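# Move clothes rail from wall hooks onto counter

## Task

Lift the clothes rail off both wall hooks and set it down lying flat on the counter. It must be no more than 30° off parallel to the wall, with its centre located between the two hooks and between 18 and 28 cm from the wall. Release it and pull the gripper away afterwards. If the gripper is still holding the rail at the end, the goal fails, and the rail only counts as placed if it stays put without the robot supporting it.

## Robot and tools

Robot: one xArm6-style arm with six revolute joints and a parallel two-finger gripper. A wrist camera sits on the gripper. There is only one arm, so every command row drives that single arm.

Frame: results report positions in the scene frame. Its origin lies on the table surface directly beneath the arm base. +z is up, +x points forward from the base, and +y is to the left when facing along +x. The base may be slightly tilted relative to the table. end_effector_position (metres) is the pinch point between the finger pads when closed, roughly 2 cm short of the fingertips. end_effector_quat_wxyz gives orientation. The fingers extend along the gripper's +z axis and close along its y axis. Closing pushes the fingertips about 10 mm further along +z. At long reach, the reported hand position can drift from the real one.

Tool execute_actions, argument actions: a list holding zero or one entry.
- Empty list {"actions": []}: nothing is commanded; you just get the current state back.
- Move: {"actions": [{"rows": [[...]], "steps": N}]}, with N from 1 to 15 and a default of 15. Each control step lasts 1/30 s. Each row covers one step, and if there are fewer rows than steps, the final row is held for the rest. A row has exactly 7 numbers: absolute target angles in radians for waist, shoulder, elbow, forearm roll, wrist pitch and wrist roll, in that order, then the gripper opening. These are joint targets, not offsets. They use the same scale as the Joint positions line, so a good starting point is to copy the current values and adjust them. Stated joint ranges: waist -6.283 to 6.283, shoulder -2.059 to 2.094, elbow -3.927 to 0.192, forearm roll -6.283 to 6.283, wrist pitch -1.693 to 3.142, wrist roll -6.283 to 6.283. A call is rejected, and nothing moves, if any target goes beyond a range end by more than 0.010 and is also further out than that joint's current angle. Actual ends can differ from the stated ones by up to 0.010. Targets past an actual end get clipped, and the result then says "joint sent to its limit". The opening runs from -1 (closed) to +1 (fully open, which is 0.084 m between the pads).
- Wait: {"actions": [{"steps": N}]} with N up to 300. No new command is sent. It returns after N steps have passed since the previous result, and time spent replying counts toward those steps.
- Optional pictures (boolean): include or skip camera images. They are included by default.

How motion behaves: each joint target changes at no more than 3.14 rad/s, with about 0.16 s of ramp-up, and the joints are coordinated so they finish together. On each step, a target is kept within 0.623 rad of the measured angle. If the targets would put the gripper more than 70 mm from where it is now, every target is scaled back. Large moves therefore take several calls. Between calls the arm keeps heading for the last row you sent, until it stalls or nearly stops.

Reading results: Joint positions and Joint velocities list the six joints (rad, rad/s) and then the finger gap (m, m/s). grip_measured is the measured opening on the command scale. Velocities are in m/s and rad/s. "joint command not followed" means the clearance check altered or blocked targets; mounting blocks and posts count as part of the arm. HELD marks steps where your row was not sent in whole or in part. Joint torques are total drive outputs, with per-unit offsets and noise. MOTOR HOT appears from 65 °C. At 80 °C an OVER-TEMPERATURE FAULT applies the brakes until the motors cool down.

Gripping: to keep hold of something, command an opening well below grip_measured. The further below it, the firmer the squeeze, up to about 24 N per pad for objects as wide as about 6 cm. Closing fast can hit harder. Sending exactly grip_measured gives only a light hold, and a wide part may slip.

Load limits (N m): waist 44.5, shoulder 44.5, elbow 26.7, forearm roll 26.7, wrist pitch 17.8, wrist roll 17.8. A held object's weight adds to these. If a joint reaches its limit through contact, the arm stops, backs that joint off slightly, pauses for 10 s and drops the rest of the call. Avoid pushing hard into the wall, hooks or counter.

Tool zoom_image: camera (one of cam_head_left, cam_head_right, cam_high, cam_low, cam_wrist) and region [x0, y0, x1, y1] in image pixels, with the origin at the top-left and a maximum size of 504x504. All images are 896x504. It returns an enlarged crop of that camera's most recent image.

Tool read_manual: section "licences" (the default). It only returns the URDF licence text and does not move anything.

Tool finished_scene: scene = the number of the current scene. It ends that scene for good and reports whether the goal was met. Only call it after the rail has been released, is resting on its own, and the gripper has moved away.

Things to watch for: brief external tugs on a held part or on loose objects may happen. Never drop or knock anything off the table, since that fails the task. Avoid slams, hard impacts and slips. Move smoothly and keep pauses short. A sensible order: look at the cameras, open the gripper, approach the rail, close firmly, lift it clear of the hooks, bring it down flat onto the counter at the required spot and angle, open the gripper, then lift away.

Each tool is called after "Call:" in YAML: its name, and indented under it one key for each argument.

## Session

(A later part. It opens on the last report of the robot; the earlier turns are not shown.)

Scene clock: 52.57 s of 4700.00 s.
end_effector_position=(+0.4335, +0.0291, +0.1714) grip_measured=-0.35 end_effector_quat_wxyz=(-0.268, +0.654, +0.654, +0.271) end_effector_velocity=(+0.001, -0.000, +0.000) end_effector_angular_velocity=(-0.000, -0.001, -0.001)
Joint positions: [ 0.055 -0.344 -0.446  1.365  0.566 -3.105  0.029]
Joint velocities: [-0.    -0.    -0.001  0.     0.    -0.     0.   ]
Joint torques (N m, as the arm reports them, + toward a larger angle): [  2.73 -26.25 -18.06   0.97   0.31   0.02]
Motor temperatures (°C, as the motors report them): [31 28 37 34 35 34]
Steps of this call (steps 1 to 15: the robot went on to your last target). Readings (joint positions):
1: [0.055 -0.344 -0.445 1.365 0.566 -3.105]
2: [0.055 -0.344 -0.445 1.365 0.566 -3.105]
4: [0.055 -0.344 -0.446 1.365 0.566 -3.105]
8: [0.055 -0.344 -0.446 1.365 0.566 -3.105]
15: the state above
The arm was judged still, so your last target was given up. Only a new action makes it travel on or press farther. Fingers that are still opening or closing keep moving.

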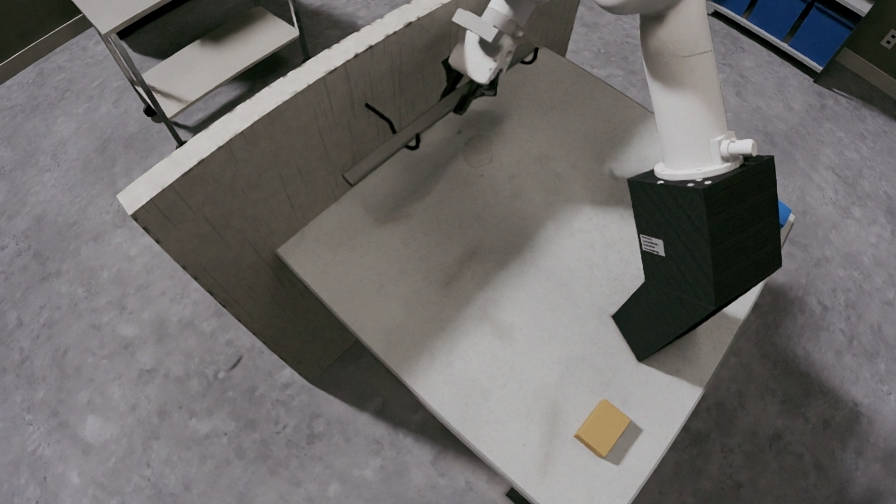

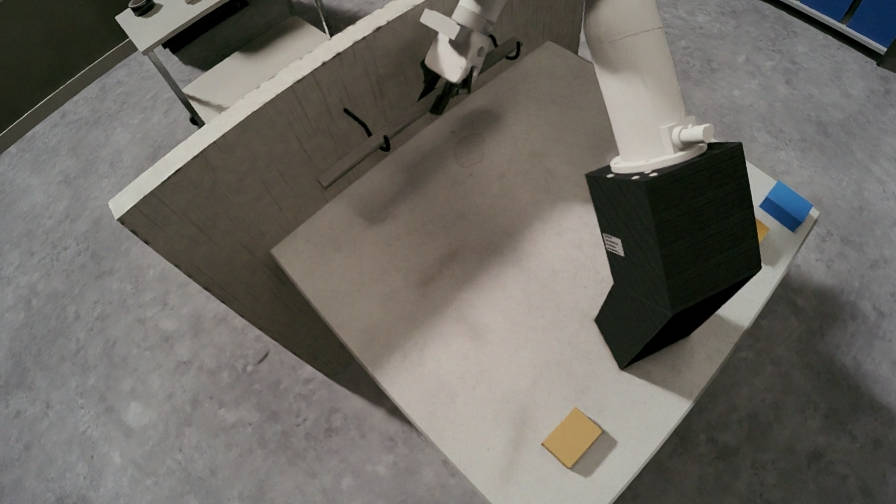

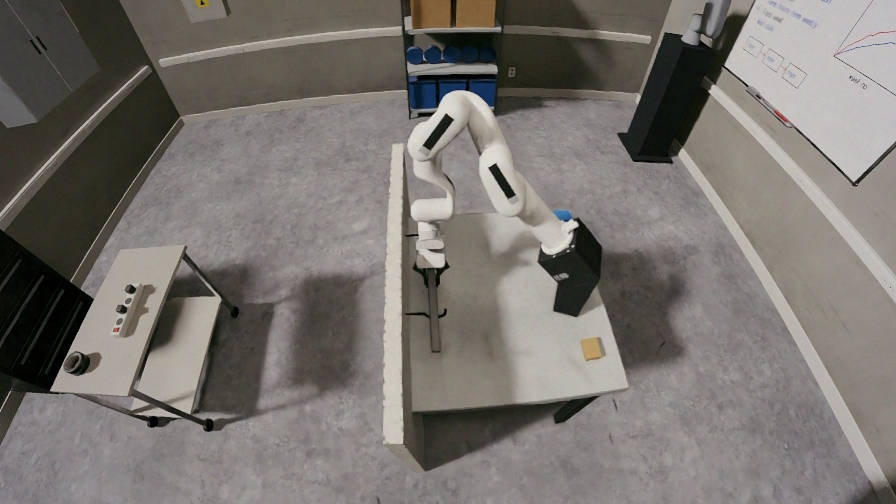

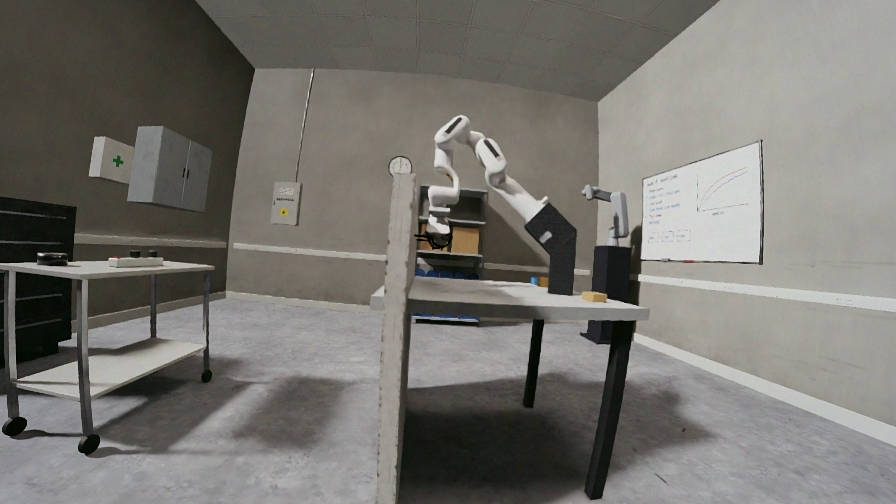

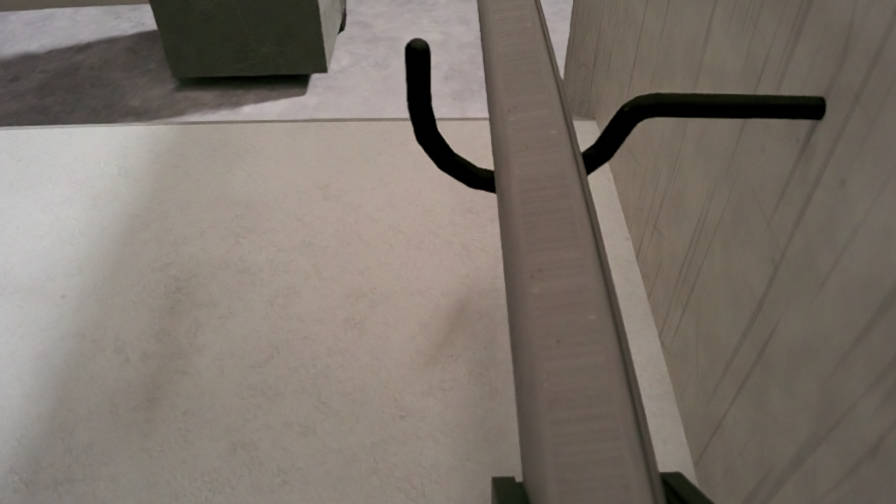

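Call:
execute_actions:
  actions:
    - {"rows":[[0.06,-0.39,-0.425,1.325,0.571,-3.05,-1],[0.065,-0.44,-0.40,1.285,0.575,-3.0,-1],[0.065,-0.44,-0.40,1.285,0.575,-3.0,-1],[0.07,-0.49,-0.378,1.25,0.58,-2.95,-1],[0.07,-0.49,-0.378,1.25,0.58,-2.95,-1],[0.075,-0.54,-0.355,1.21,0.585,-2.90,-1]],"steps":15}
  pictures: false

Call:
execute_actions:
  actions:
    - {"rows":[[0.079,-0.59,-0.335,1.17,0.594,-2.85,-1],[0.079,-0.59,-0.335,1.17,0.594,-2.85,-1],[0.082,-0.64,-0.315,1.13,0.602,-2.80,-1],[0.082,-0.64,-0.315,1.13,0.602,-2.80,-1],[0.086,-0.69,-0.295,1.09,0.611,-2.75,-1],[0.086,-0.69,-0.295,1.09,0.611,-2.75,-1],[0.09,-0.74,-0.275,1.05,0.62,-2.70,-1]],"steps":15}

Scene clock: 54.70 s of 4700.00 s.
end_effector_position=(+0.4345, +0.0294, +0.2121) grip_measured=-0.35 end_effector_quat_wxyz=(-0.271, +0.655, +0.651, +0.270) end_effector_velocity=(-0.010, +0.002, -0.001) end_effector_angular_velocity=(+0.004, +0.023, +0.005)
Joint positions: [ 0.075 -0.539 -0.356  1.211  0.585 -2.901  0.029]
Joint velocities: [ 0.     0.     0.015 -0.012  0.003  0.015 -0.   ]
Joint torques (N m, as the arm reports them, + toward a larger angle): [  2.38 -19.07  -8.39   0.3    0.51  -0.2 ]
Motor temperatures (°C, as the motors report them): [31 28 37 34 35 34]
Steps of this call (steps 1 to 49: nothing new was sent; steps 50 to 64: all 15 steps of this action). Readings (joint positions):
50: [0.055 -0.345 -0.447 1.365 0.566 -3.104]
51: [0.056 -0.350 -0.445 1.360 0.567 -3.097]
53: [0.059 -0.390 -0.434 1.328 0.569 -3.054]
57: [0.070 -0.495 -0.385 1.249 0.579 -2.949]
64: the state above

Scene clock: 55.20 s of 4700.00 s.
end_effector_position=(+0.4326, +0.0291, +0.2497) grip_measured=-0.35 end_effector_quat_wxyz=(-0.269, +0.655, +0.653, +0.269) end_effector_velocity=(-0.007, +0.001, -0.000) end_effector_angular_velocity=(+0.000, +0.021, +0.002)
Joint positions: [ 0.09  -0.739 -0.275  1.051  0.62  -2.702  0.029]
Joint velocities: [ 0.    -0.009  0.014 -0.019  0.004  0.026 -0.   ]
Joint torques (N m, as the arm reports them, + toward a larger angle): [  1.84 -16.07 -11.65   0.22   0.35  -0.03]
Motor temperatures (°C, as the motors report them): [31 28 37 34 35 34]
Steps of this call (steps 1 to 15: all 15 steps of this action). Readings (joint positions):
1: [0.075 -0.540 -0.356 1.210 0.585 -2.900]
2: [0.075 -0.545 -0.353 1.205 0.586 -2.893]
4: [0.078 -0.577 -0.340 1.179 0.592 -2.861]
8: [0.084 -0.669 -0.304 1.107 0.607 -2.771]
15: the state above

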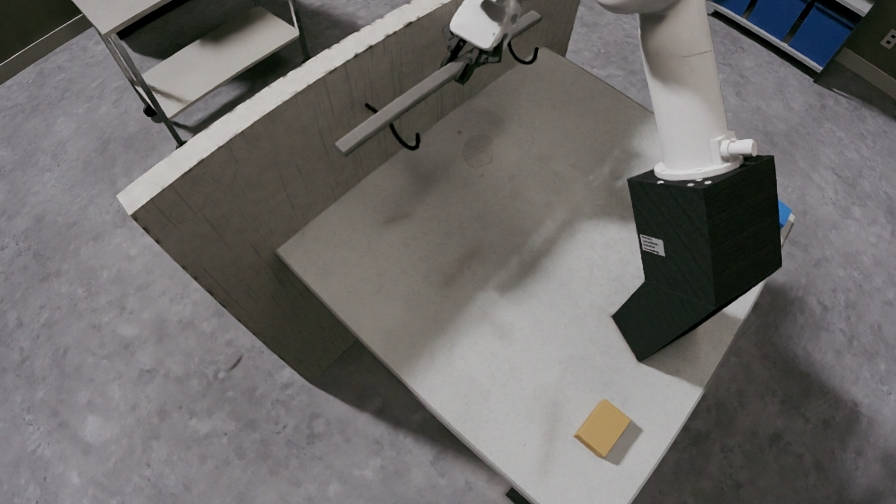

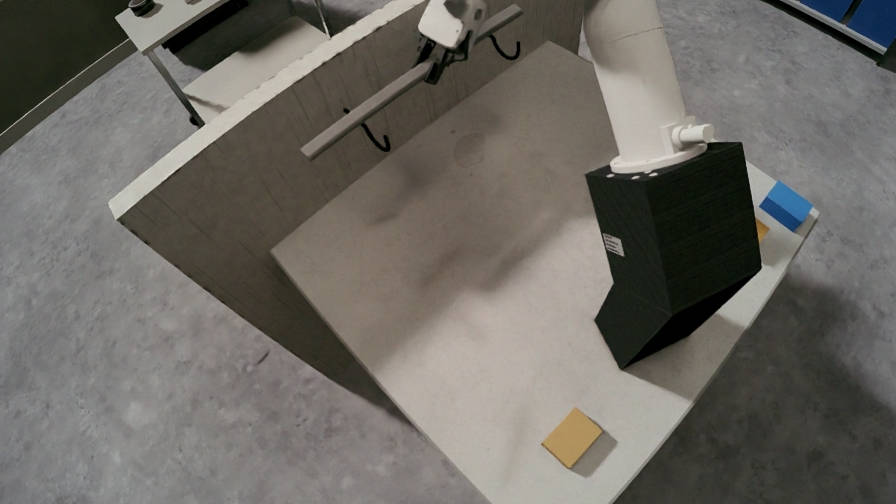

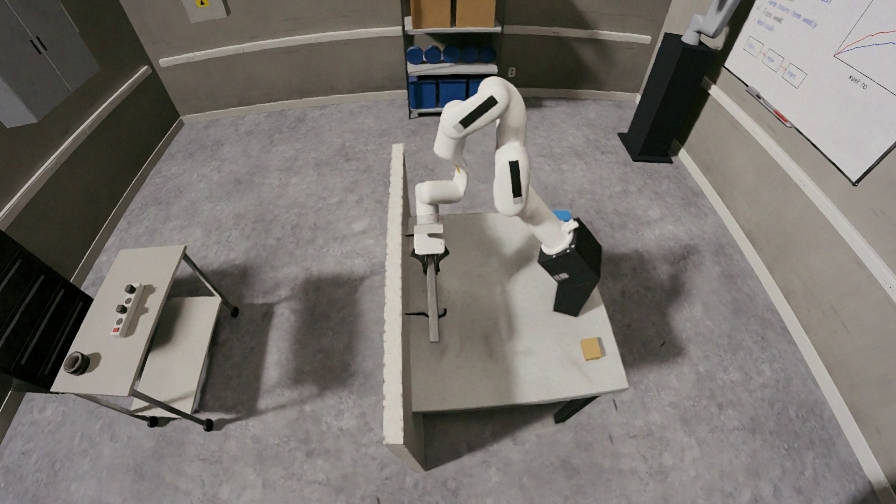

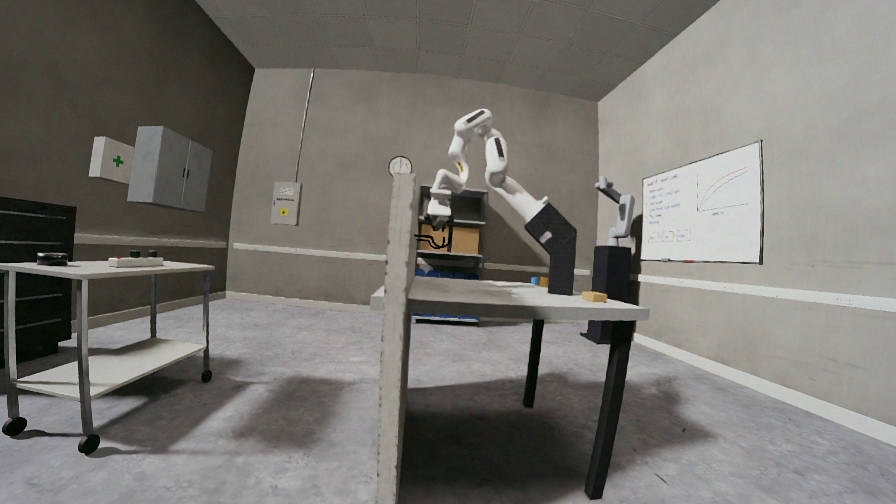

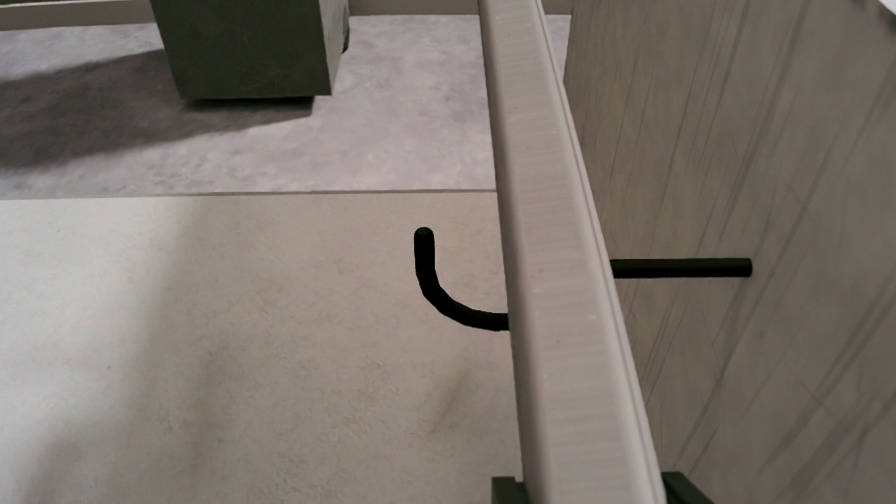

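Call:
execute_actions:
  actions:
    - {"rows":[[0.074,-0.736,-0.232,1.11,0.615,-2.79,-1],[0.074,-0.736,-0.232,1.11,0.615,-2.79,-1],[0.058,-0.732,-0.19,1.17,0.61,-2.875,-1],[0.058,-0.732,-0.19,1.17,0.61,-2.875,-1],[0.041,-0.727,-0.145,1.235,0.604,-2.96,-1],[0.041,-0.727,-0.145,1.235,0.604,-2.96,-1],[0.025,-0.723,-0.102,1.297,0.599,-3.05,-1]],"steps":15}
  pictures: false

Call:
execute_actions:
  actions:
    - {"rows":[[-0.002,-0.56,-0.18,1.39,0.615,-3.19,-1],[-0.002,-0.56,-0.18,1.39,0.615,-3.19,-1],[-0.002,-0.56,-0.18,1.39,0.615,-3.19,-1],[-0.028,-0.40,-0.256,1.484,0.631,-3.333,-1],[-0.028,-0.40,-0.256,1.484,0.631,-3.333,-1],[-0.028,-0.40,-0.256,1.484,0.631,-3.333,-1],[-0.054,-0.238,-0.333,1.577,0.646,-3.475,-1]],"steps":15}

Scene clock: 64.20 s of 4700.00 s.
end_effector_position=(+0.3501, +0.0303, +0.2208) grip_measured=-0.35 end_effector_quat_wxyz=(-0.270, +0.653, +0.653, +0.271) end_effector_velocity=(+0.027, -0.008, +0.003) end_effector_angular_velocity=(-0.016, -0.078, -0.008)
Joint positions: [ 0.025 -0.723 -0.103  1.295  0.599 -3.046  0.029]
Joint velocities: [-0.005 -0.011 -0.036  0.036 -0.006 -0.058  0.   ]
Joint torques (N m, as the arm reports them, + toward a larger angle): [  1.54 -12.39  -5.51   0.02   0.65  -0.04]
Motor temperatures (°C, as the motors report them): [31 28 36 34 35 34]
Steps of this call (steps 1 to 15: the robot went on to your last target; steps 16 to 90: nothing new was sent; then 5.50 s passed at rest; steps 91 to 105: all 15 steps of this action). Readings (joint positions):
91: [0.090 -0.740 -0.275 1.050 0.620 -2.701]
92: [0.089 -0.740 -0.273 1.055 0.619 -2.709]
94: [0.080 -0.739 -0.252 1.089 0.616 -2.758]
98: [0.051 -0.730 -0.170 1.197 0.608 -2.909]
105: the state above

Scene clock: 64.70 s of 4700.00 s.
end_effector_position=(+0.3450, +0.0306, +0.1484) grip_measured=-0.35 end_effector_quat_wxyz=(-0.284, +0.649, +0.649, +0.277) end_effector_velocity=(+0.012, -0.001, -0.011) end_effector_angular_velocity=(-0.001, -0.050, +0.004)
Joint positions: [-0.053 -0.242 -0.329  1.573  0.645 -3.469  0.029]
Joint velocities: [-0.009  0.057 -0.046  0.057  0.014 -0.097  0.   ]
Joint torques (N m, as the arm reports them, + toward a larger angle): [  2.34 -20.67   1.14  -0.31   0.73   0.26]
Motor temperatures (°C, as the motors report them): [31 28 36 34 35 34]
Steps of this call (steps 1 to 15: all 15 steps of this action). Readings (joint positions):
1: [0.025 -0.723 -0.105 1.296 0.599 -3.048]
2: [0.024 -0.717 -0.109 1.301 0.600 -3.056]
4: [0.015 -0.660 -0.137 1.334 0.606 -3.107]
8: [-0.019 -0.456 -0.232 1.451 0.625 -3.283]
15: the state above

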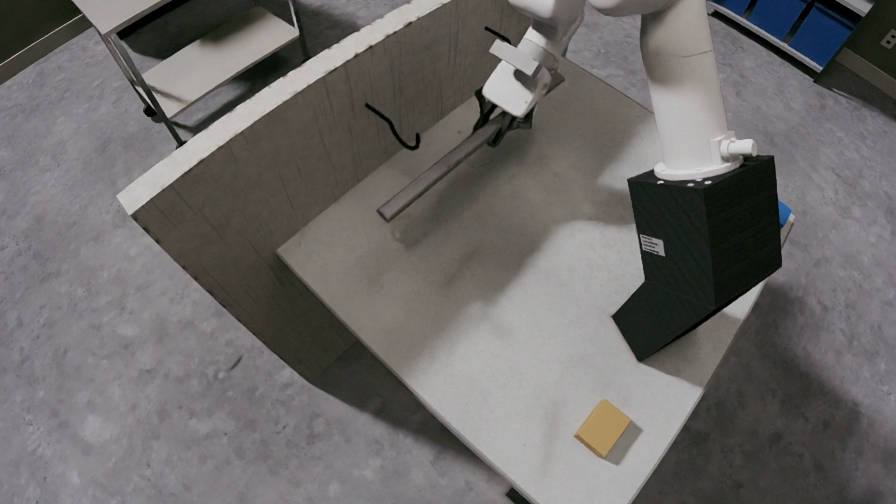

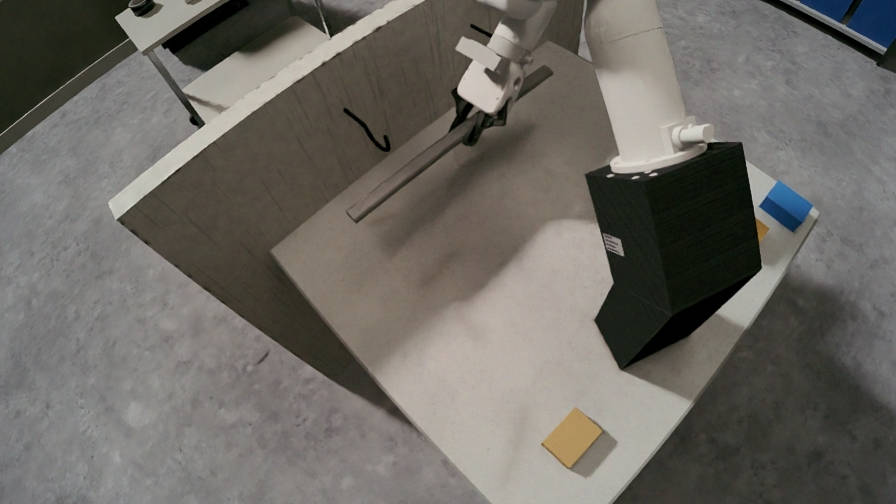

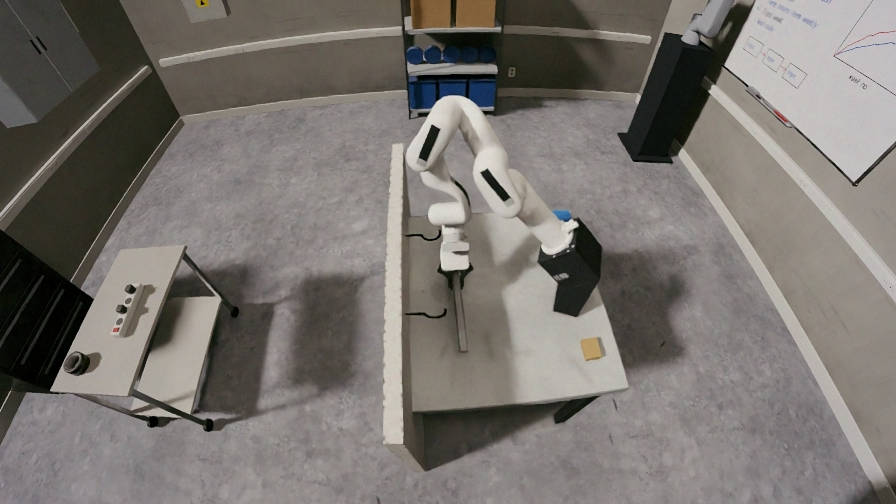

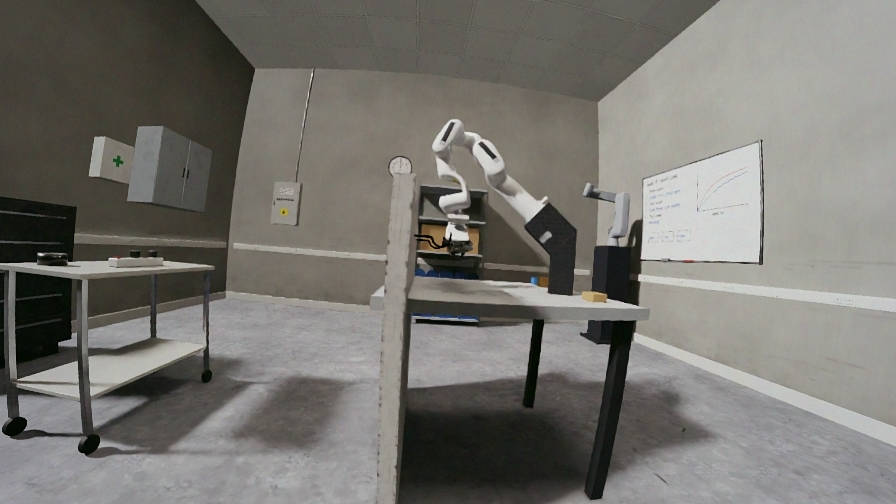

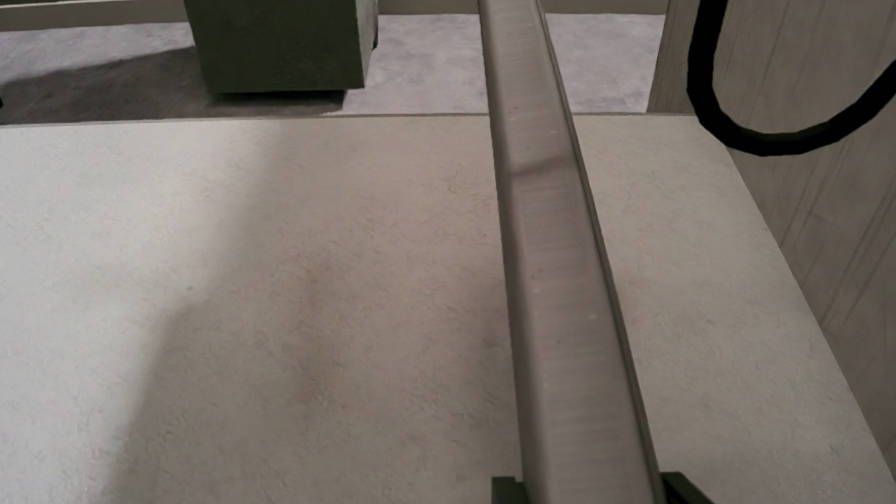

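Call:
execute_actions:
  actions:
    - {"rows":[[-0.08,-0.077,-0.41,1.67,0.662,-3.617,-1],[-0.08,-0.077,-0.41,1.67,0.662,-3.617,-1],[-0.08,-0.077,-0.41,1.67,0.662,-3.617,-1],[-0.107,0.085,-0.487,1.764,0.678,-3.758,-1],[-0.107,0.085,-0.487,1.764,0.678,-3.758,-1],[-0.107,0.085,-0.487,1.764,0.678,-3.758,-1],[-0.133,0.246,-0.564,1.857,0.694,-3.90,-1]],"steps":15}
  pictures: false

Call:
execute_actions:
  actions:
    - {"steps":10}

Call:
zoom_image:
  camera: "cam_low"
  region: [410,220,530,310]

Scene clock: 67.13 s of 4700.00 s.
end_effector_position=(+0.3029, +0.0301, +0.0508) grip_measured=-0.35 end_effector_quat_wxyz=(-0.273, +0.655, +0.651, +0.269) end_effector_velocity=(+0.020, -0.005, -0.020) end_effector_angular_velocity=(-0.023, -0.081, +0.005)
Joint positions: [-0.132  0.243 -0.559  1.853  0.693 -3.894  0.029]
Joint velocities: [-0.007  0.052 -0.068  0.06   0.018 -0.102  0.   ]
Joint torques (N m, as the arm reports them, + toward a larger angle): [  2.48 -22.44   7.72  -0.04   0.21   0.19]
Motor temperatures (°C, as the motors report them): [31 28 36 34 35 34]
Steps of this call (steps 1 to 15: the robot went on to your last target; steps 16 to 58: nothing new was sent; steps 59 to 73: all 15 steps of this action). Readings (joint positions):
59: [-0.054 -0.238 -0.333 1.577 0.646 -3.476]
60: [-0.055 -0.231 -0.336 1.582 0.647 -3.483]
62: [-0.064 -0.176 -0.365 1.615 0.653 -3.534]
66: [-0.098 0.028 -0.461 1.731 0.672 -3.708]
73: the state above

Scene clock: 67.47 s of 4700.00 s.
end_effector_position=(+0.3047, +0.0296, +0.0496) grip_measured=-0.35 end_effector_quat_wxyz=(-0.270, +0.654, +0.653, +0.270) end_effector_velocity=(-0.002, -0.000, -0.001) end_effector_angular_velocity=(-0.001, +0.005, -0.001)
Joint positions: [-0.133  0.245 -0.564  1.857  0.694 -3.9    0.029]
Joint velocities: [-0.001  0.006 -0.001  0.002 -0.001 -0.001  0.   ]
Joint torques (N m, as the arm reports them, + toward a larger angle): [  2.09 -19.27   8.27   0.01   0.15  -0.07]
Motor temperatures (°C, as the motors report them): [31 28 36 34 35 34]
Steps of this call (steps 1 to 10: the robot went on to your last target). Readings (joint positions):
1: [-0.133 0.244 -0.561 1.855 0.694 -3.897]
2: [-0.133 0.244 -0.563 1.856 0.694 -3.898]
4: [-0.133 0.243 -0.564 1.856 0.694 -3.899]
8: [-0.133 0.244 -0.564 1.857 0.694 -3.900]
10: the state above

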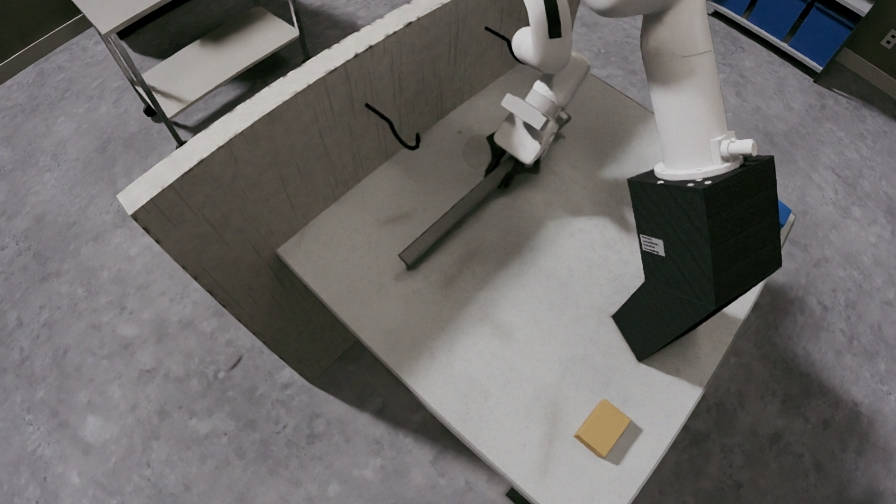

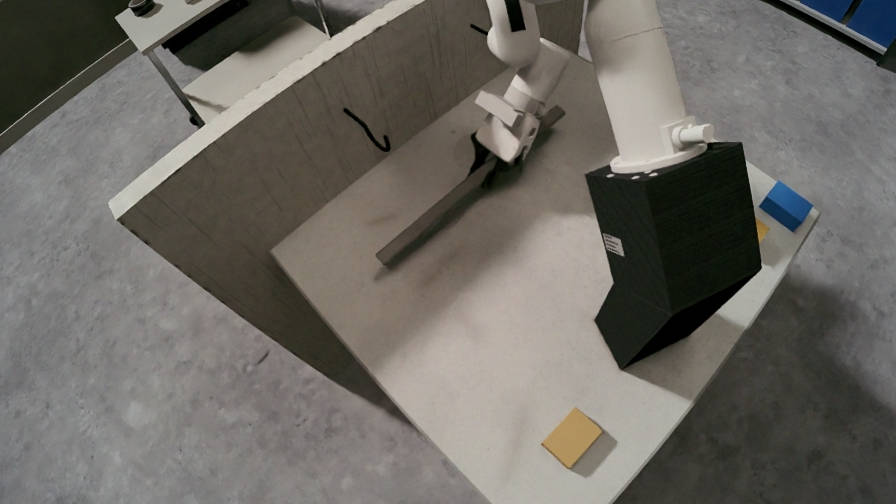

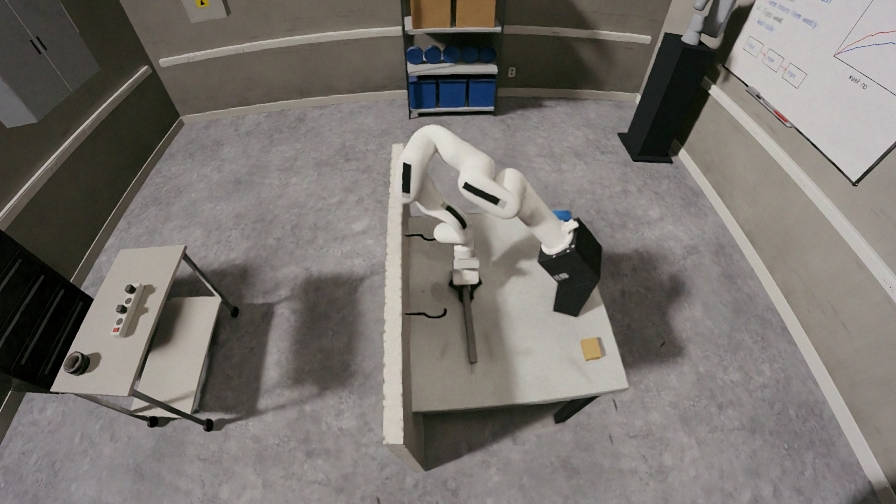

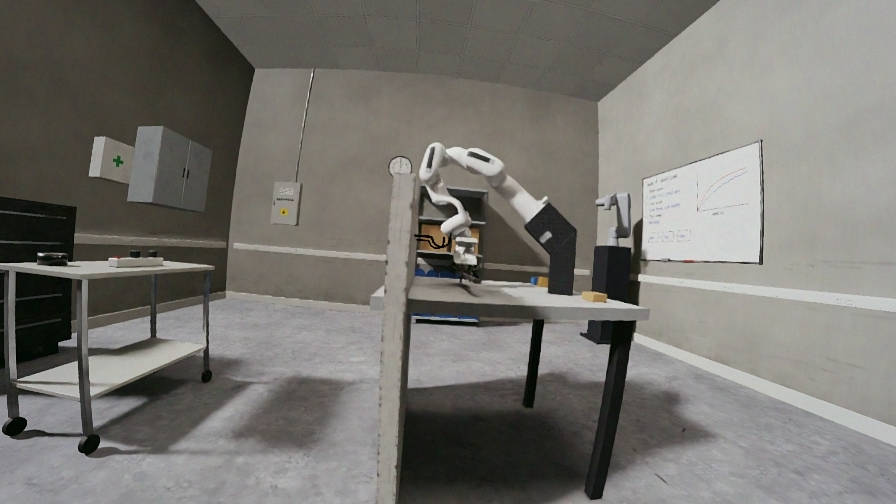

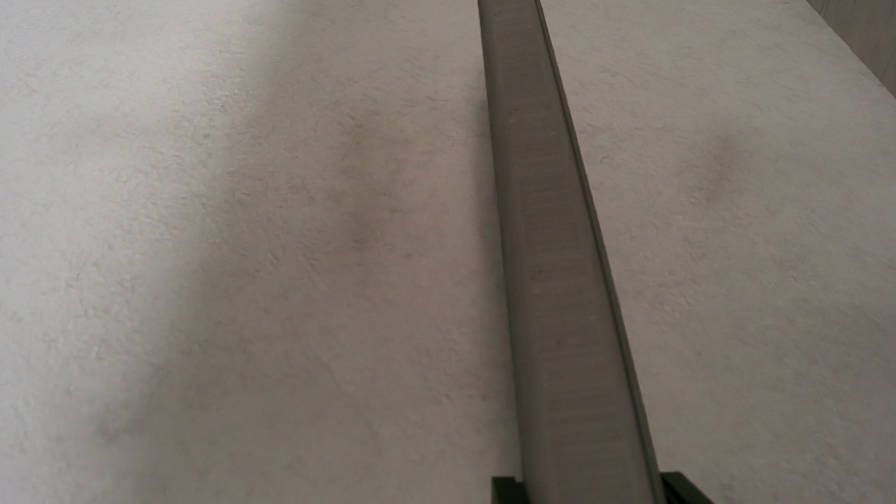

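Region (410, 220, 530, 310) of cam_low's 896x504 image, scaled by 4.200, with more detail than that image has; it fills the top 378 rows of this view, and the rest is white.

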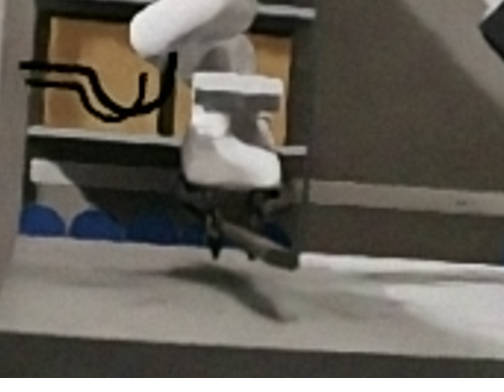

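Call:
execute_actions:
  actions:
    - {"rows":[[-0.134,0.265,-0.579,1.861,0.695,-3.906,-1],[-0.134,0.265,-0.579,1.861,0.695,-3.906,-1],[-0.134,0.265,-0.579,1.861,0.695,-3.906,-1],[-0.135,0.285,-0.595,1.865,0.697,-3.912,-1]],"steps":15}

Call:
zoom_image:
  camera: "cam_low"
  region: [430,250,510,310]

Scene clock: 70.03 s of 4700.00 s.
end_effector_position=(+0.3045, +0.0300, +0.0399) grip_measured=-0.35 end_effector_quat_wxyz=(-0.270, +0.655, +0.652, +0.270) end_effector_velocity=(+0.000, -0.000, -0.000) end_effector_angular_velocity=(+0.000, -0.001, -0.000)
Joint positions: [-0.135  0.285 -0.595  1.865  0.697 -3.912  0.029]
Joint velocities: [-0.     0.    -0.001 -0.     0.    -0.     0.   ]
Joint torques (N m, as the arm reports them, + toward a larger angle): [  1.95 -19.46   8.63   0.04   0.17  -0.05]
Motor temperatures (°C, as the motors report them): [31 28 36 34 35 34]
Steps of this call (steps 1 to 15: the robot went on to your last target; steps 16 to 62: nothing new was sent; steps 63 to 77: all 15 steps of this action). Readings (joint positions):
63: [-0.133 0.246 -0.564 1.857 0.694 -3.900]
64: [-0.133 0.249 -0.567 1.858 0.694 -3.901]
66: [-0.134 0.260 -0.575 1.860 0.695 -3.904]
70: [-0.135 0.282 -0.592 1.864 0.697 -3.911]
77: the state above

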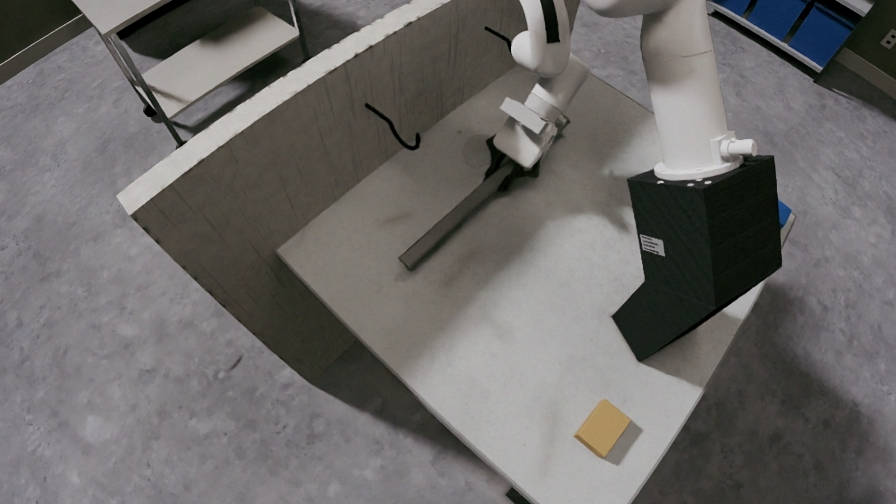

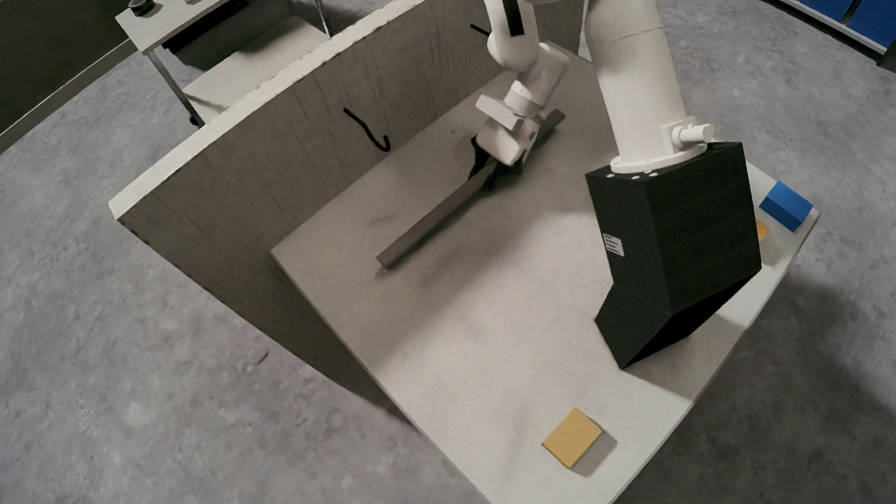

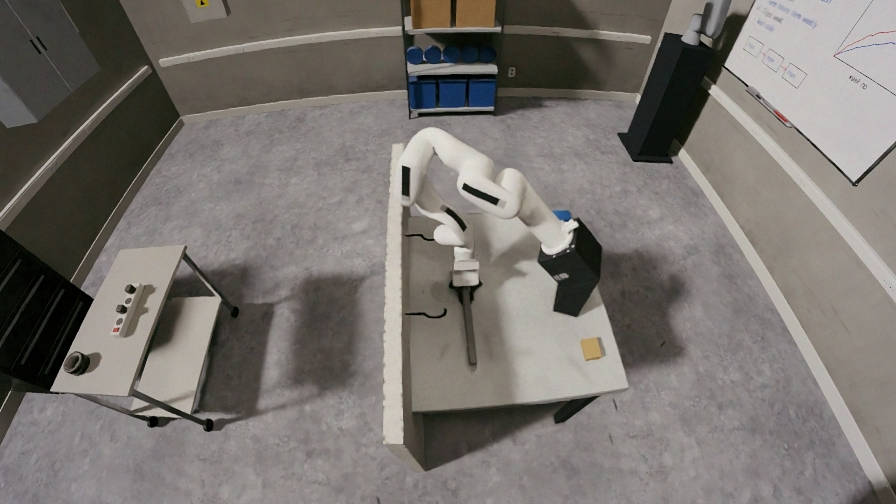

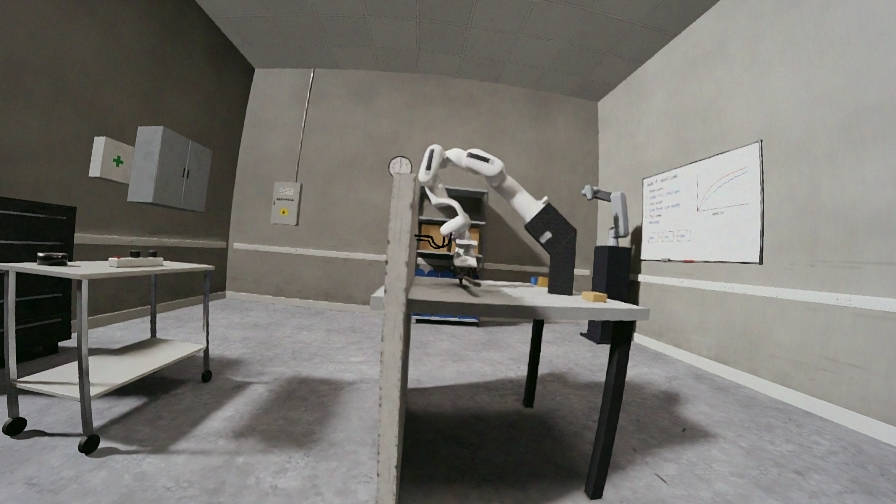

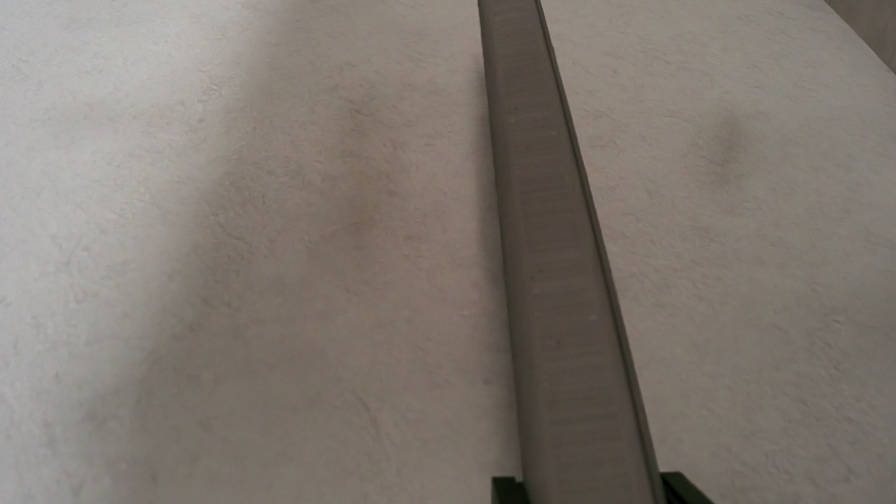

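Region (430, 250, 510, 310) of cam_low's 896x504 image, scaled by 6.300, with more detail than that image has; it fills the top 378 rows of this view, and the rest is white.

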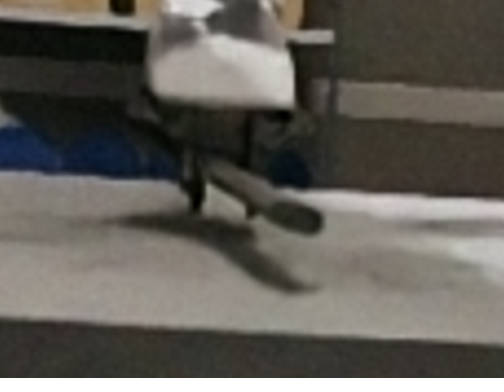

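Call:
execute_actions:
  actions:
    - {"rows":[[-0.137,0.305,-0.611,1.869,0.699,-3.918,-1],[-0.137,0.305,-0.611,1.869,0.699,-3.918,-1],[-0.137,0.305,-0.611,1.869,0.699,-3.918,-1],[-0.138,0.328,-0.629,1.874,0.70,-3.925,-1]],"steps":15}

Call:
zoom_image:
  camera: "cam_low"
  region: [430,250,510,310]

Scene clock: 71.73 s of 4700.00 s.
end_effector_position=(+0.3039, +0.0302, +0.0291) grip_measured=-0.35 end_effector_quat_wxyz=(-0.270, +0.656, +0.652, +0.269) end_effector_velocity=(+0.000, -0.000, -0.000) end_effector_angular_velocity=(-0.000, -0.001, -0.001)
Joint positions: [-0.138  0.328 -0.629  1.874  0.7   -3.925  0.029]
Joint velocities: [-0.     0.    -0.001  0.     0.    -0.     0.   ]
Joint torques (N m, as the arm reports them, + toward a larger angle): [  1.98 -19.28   8.98  -0.06   0.06  -0.06]
Motor temperatures (°C, as the motors report them): [31 28 36 34 35 34]
Steps of this call (steps 1 to 15: the robot went on to your last target; steps 16 to 36: nothing new was sent; steps 37 to 51: all 15 steps of this action). Readings (joint positions):
37: [-0.135 0.285 -0.595 1.865 0.697 -3.912]
38: [-0.135 0.289 -0.598 1.866 0.697 -3.913]
40: [-0.136 0.299 -0.607 1.868 0.698 -3.916]
44: [-0.138 0.324 -0.626 1.873 0.700 -3.923]
51: the state above

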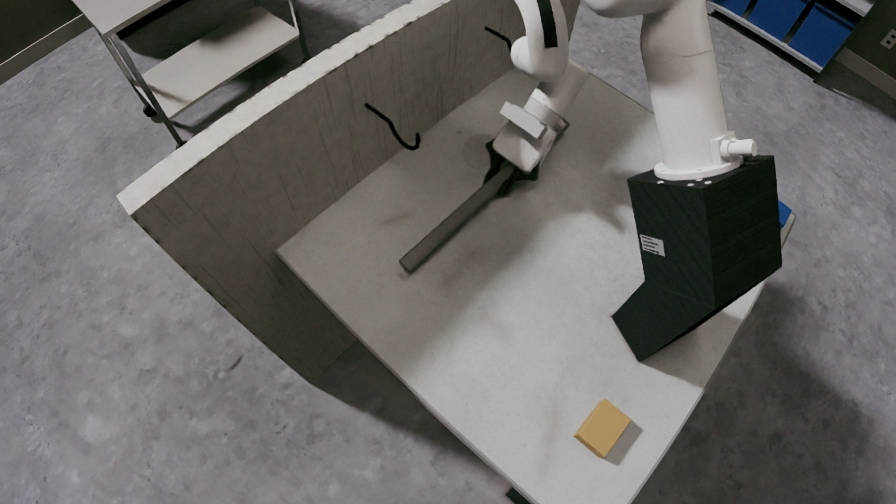

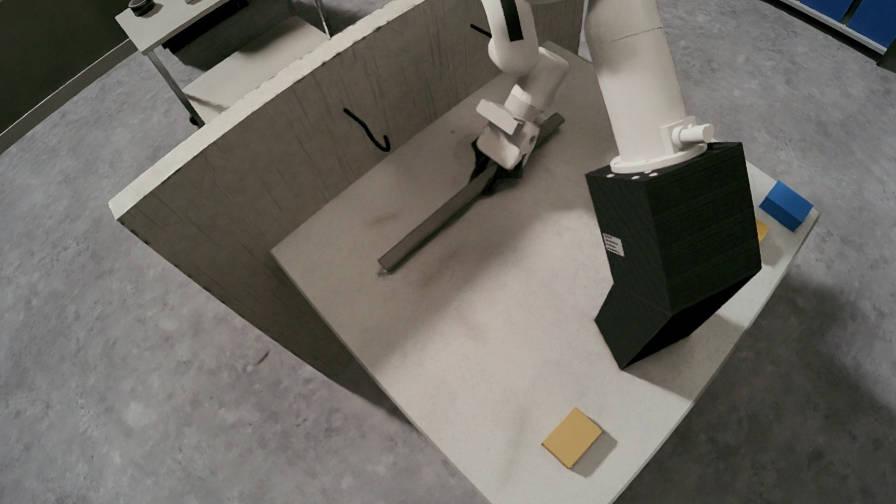

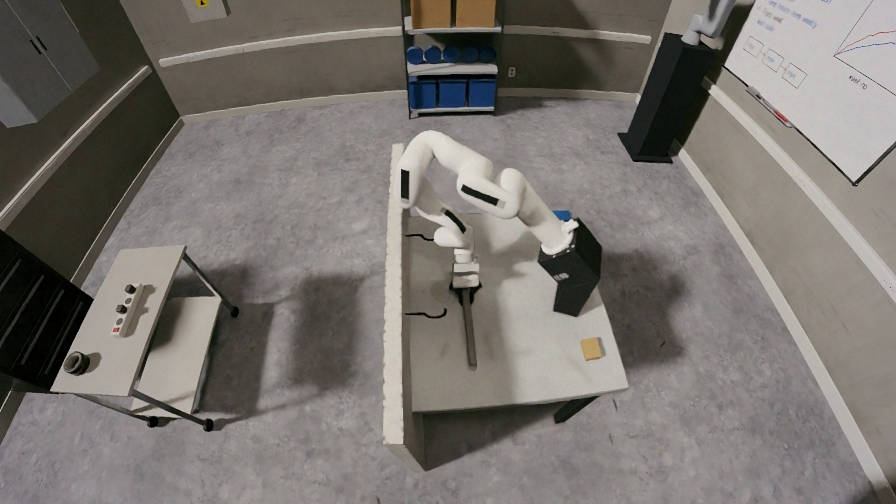

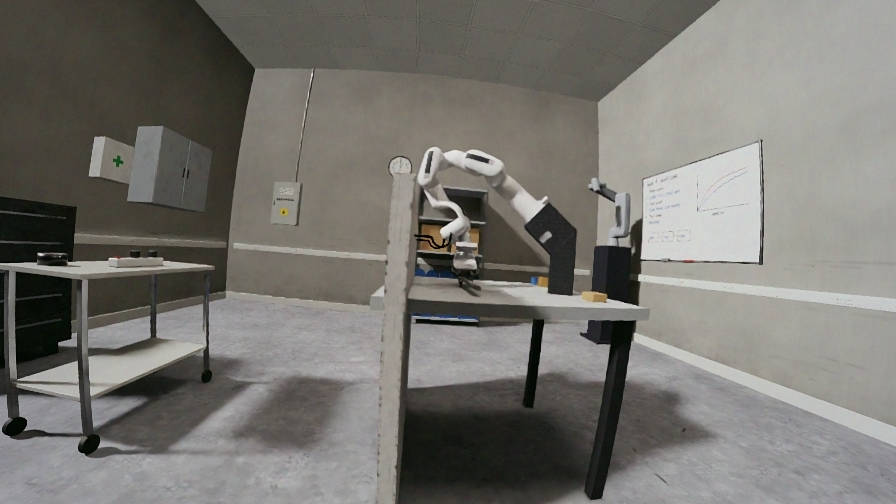

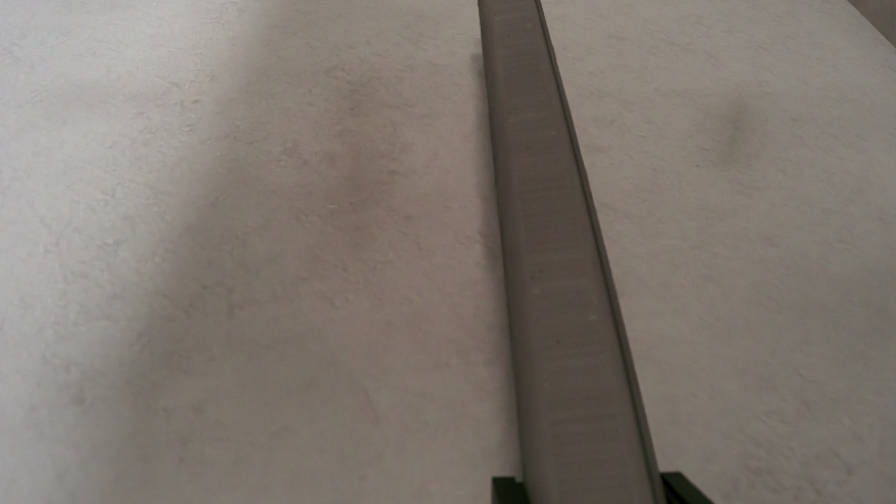

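Region (430, 250, 510, 310) of cam_low's 896x504 image, scaled by 6.300, with more detail than that image has; it fills the top 378 rows of this view, and the rest is white.

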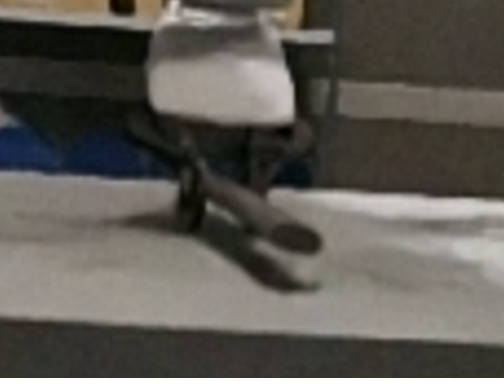

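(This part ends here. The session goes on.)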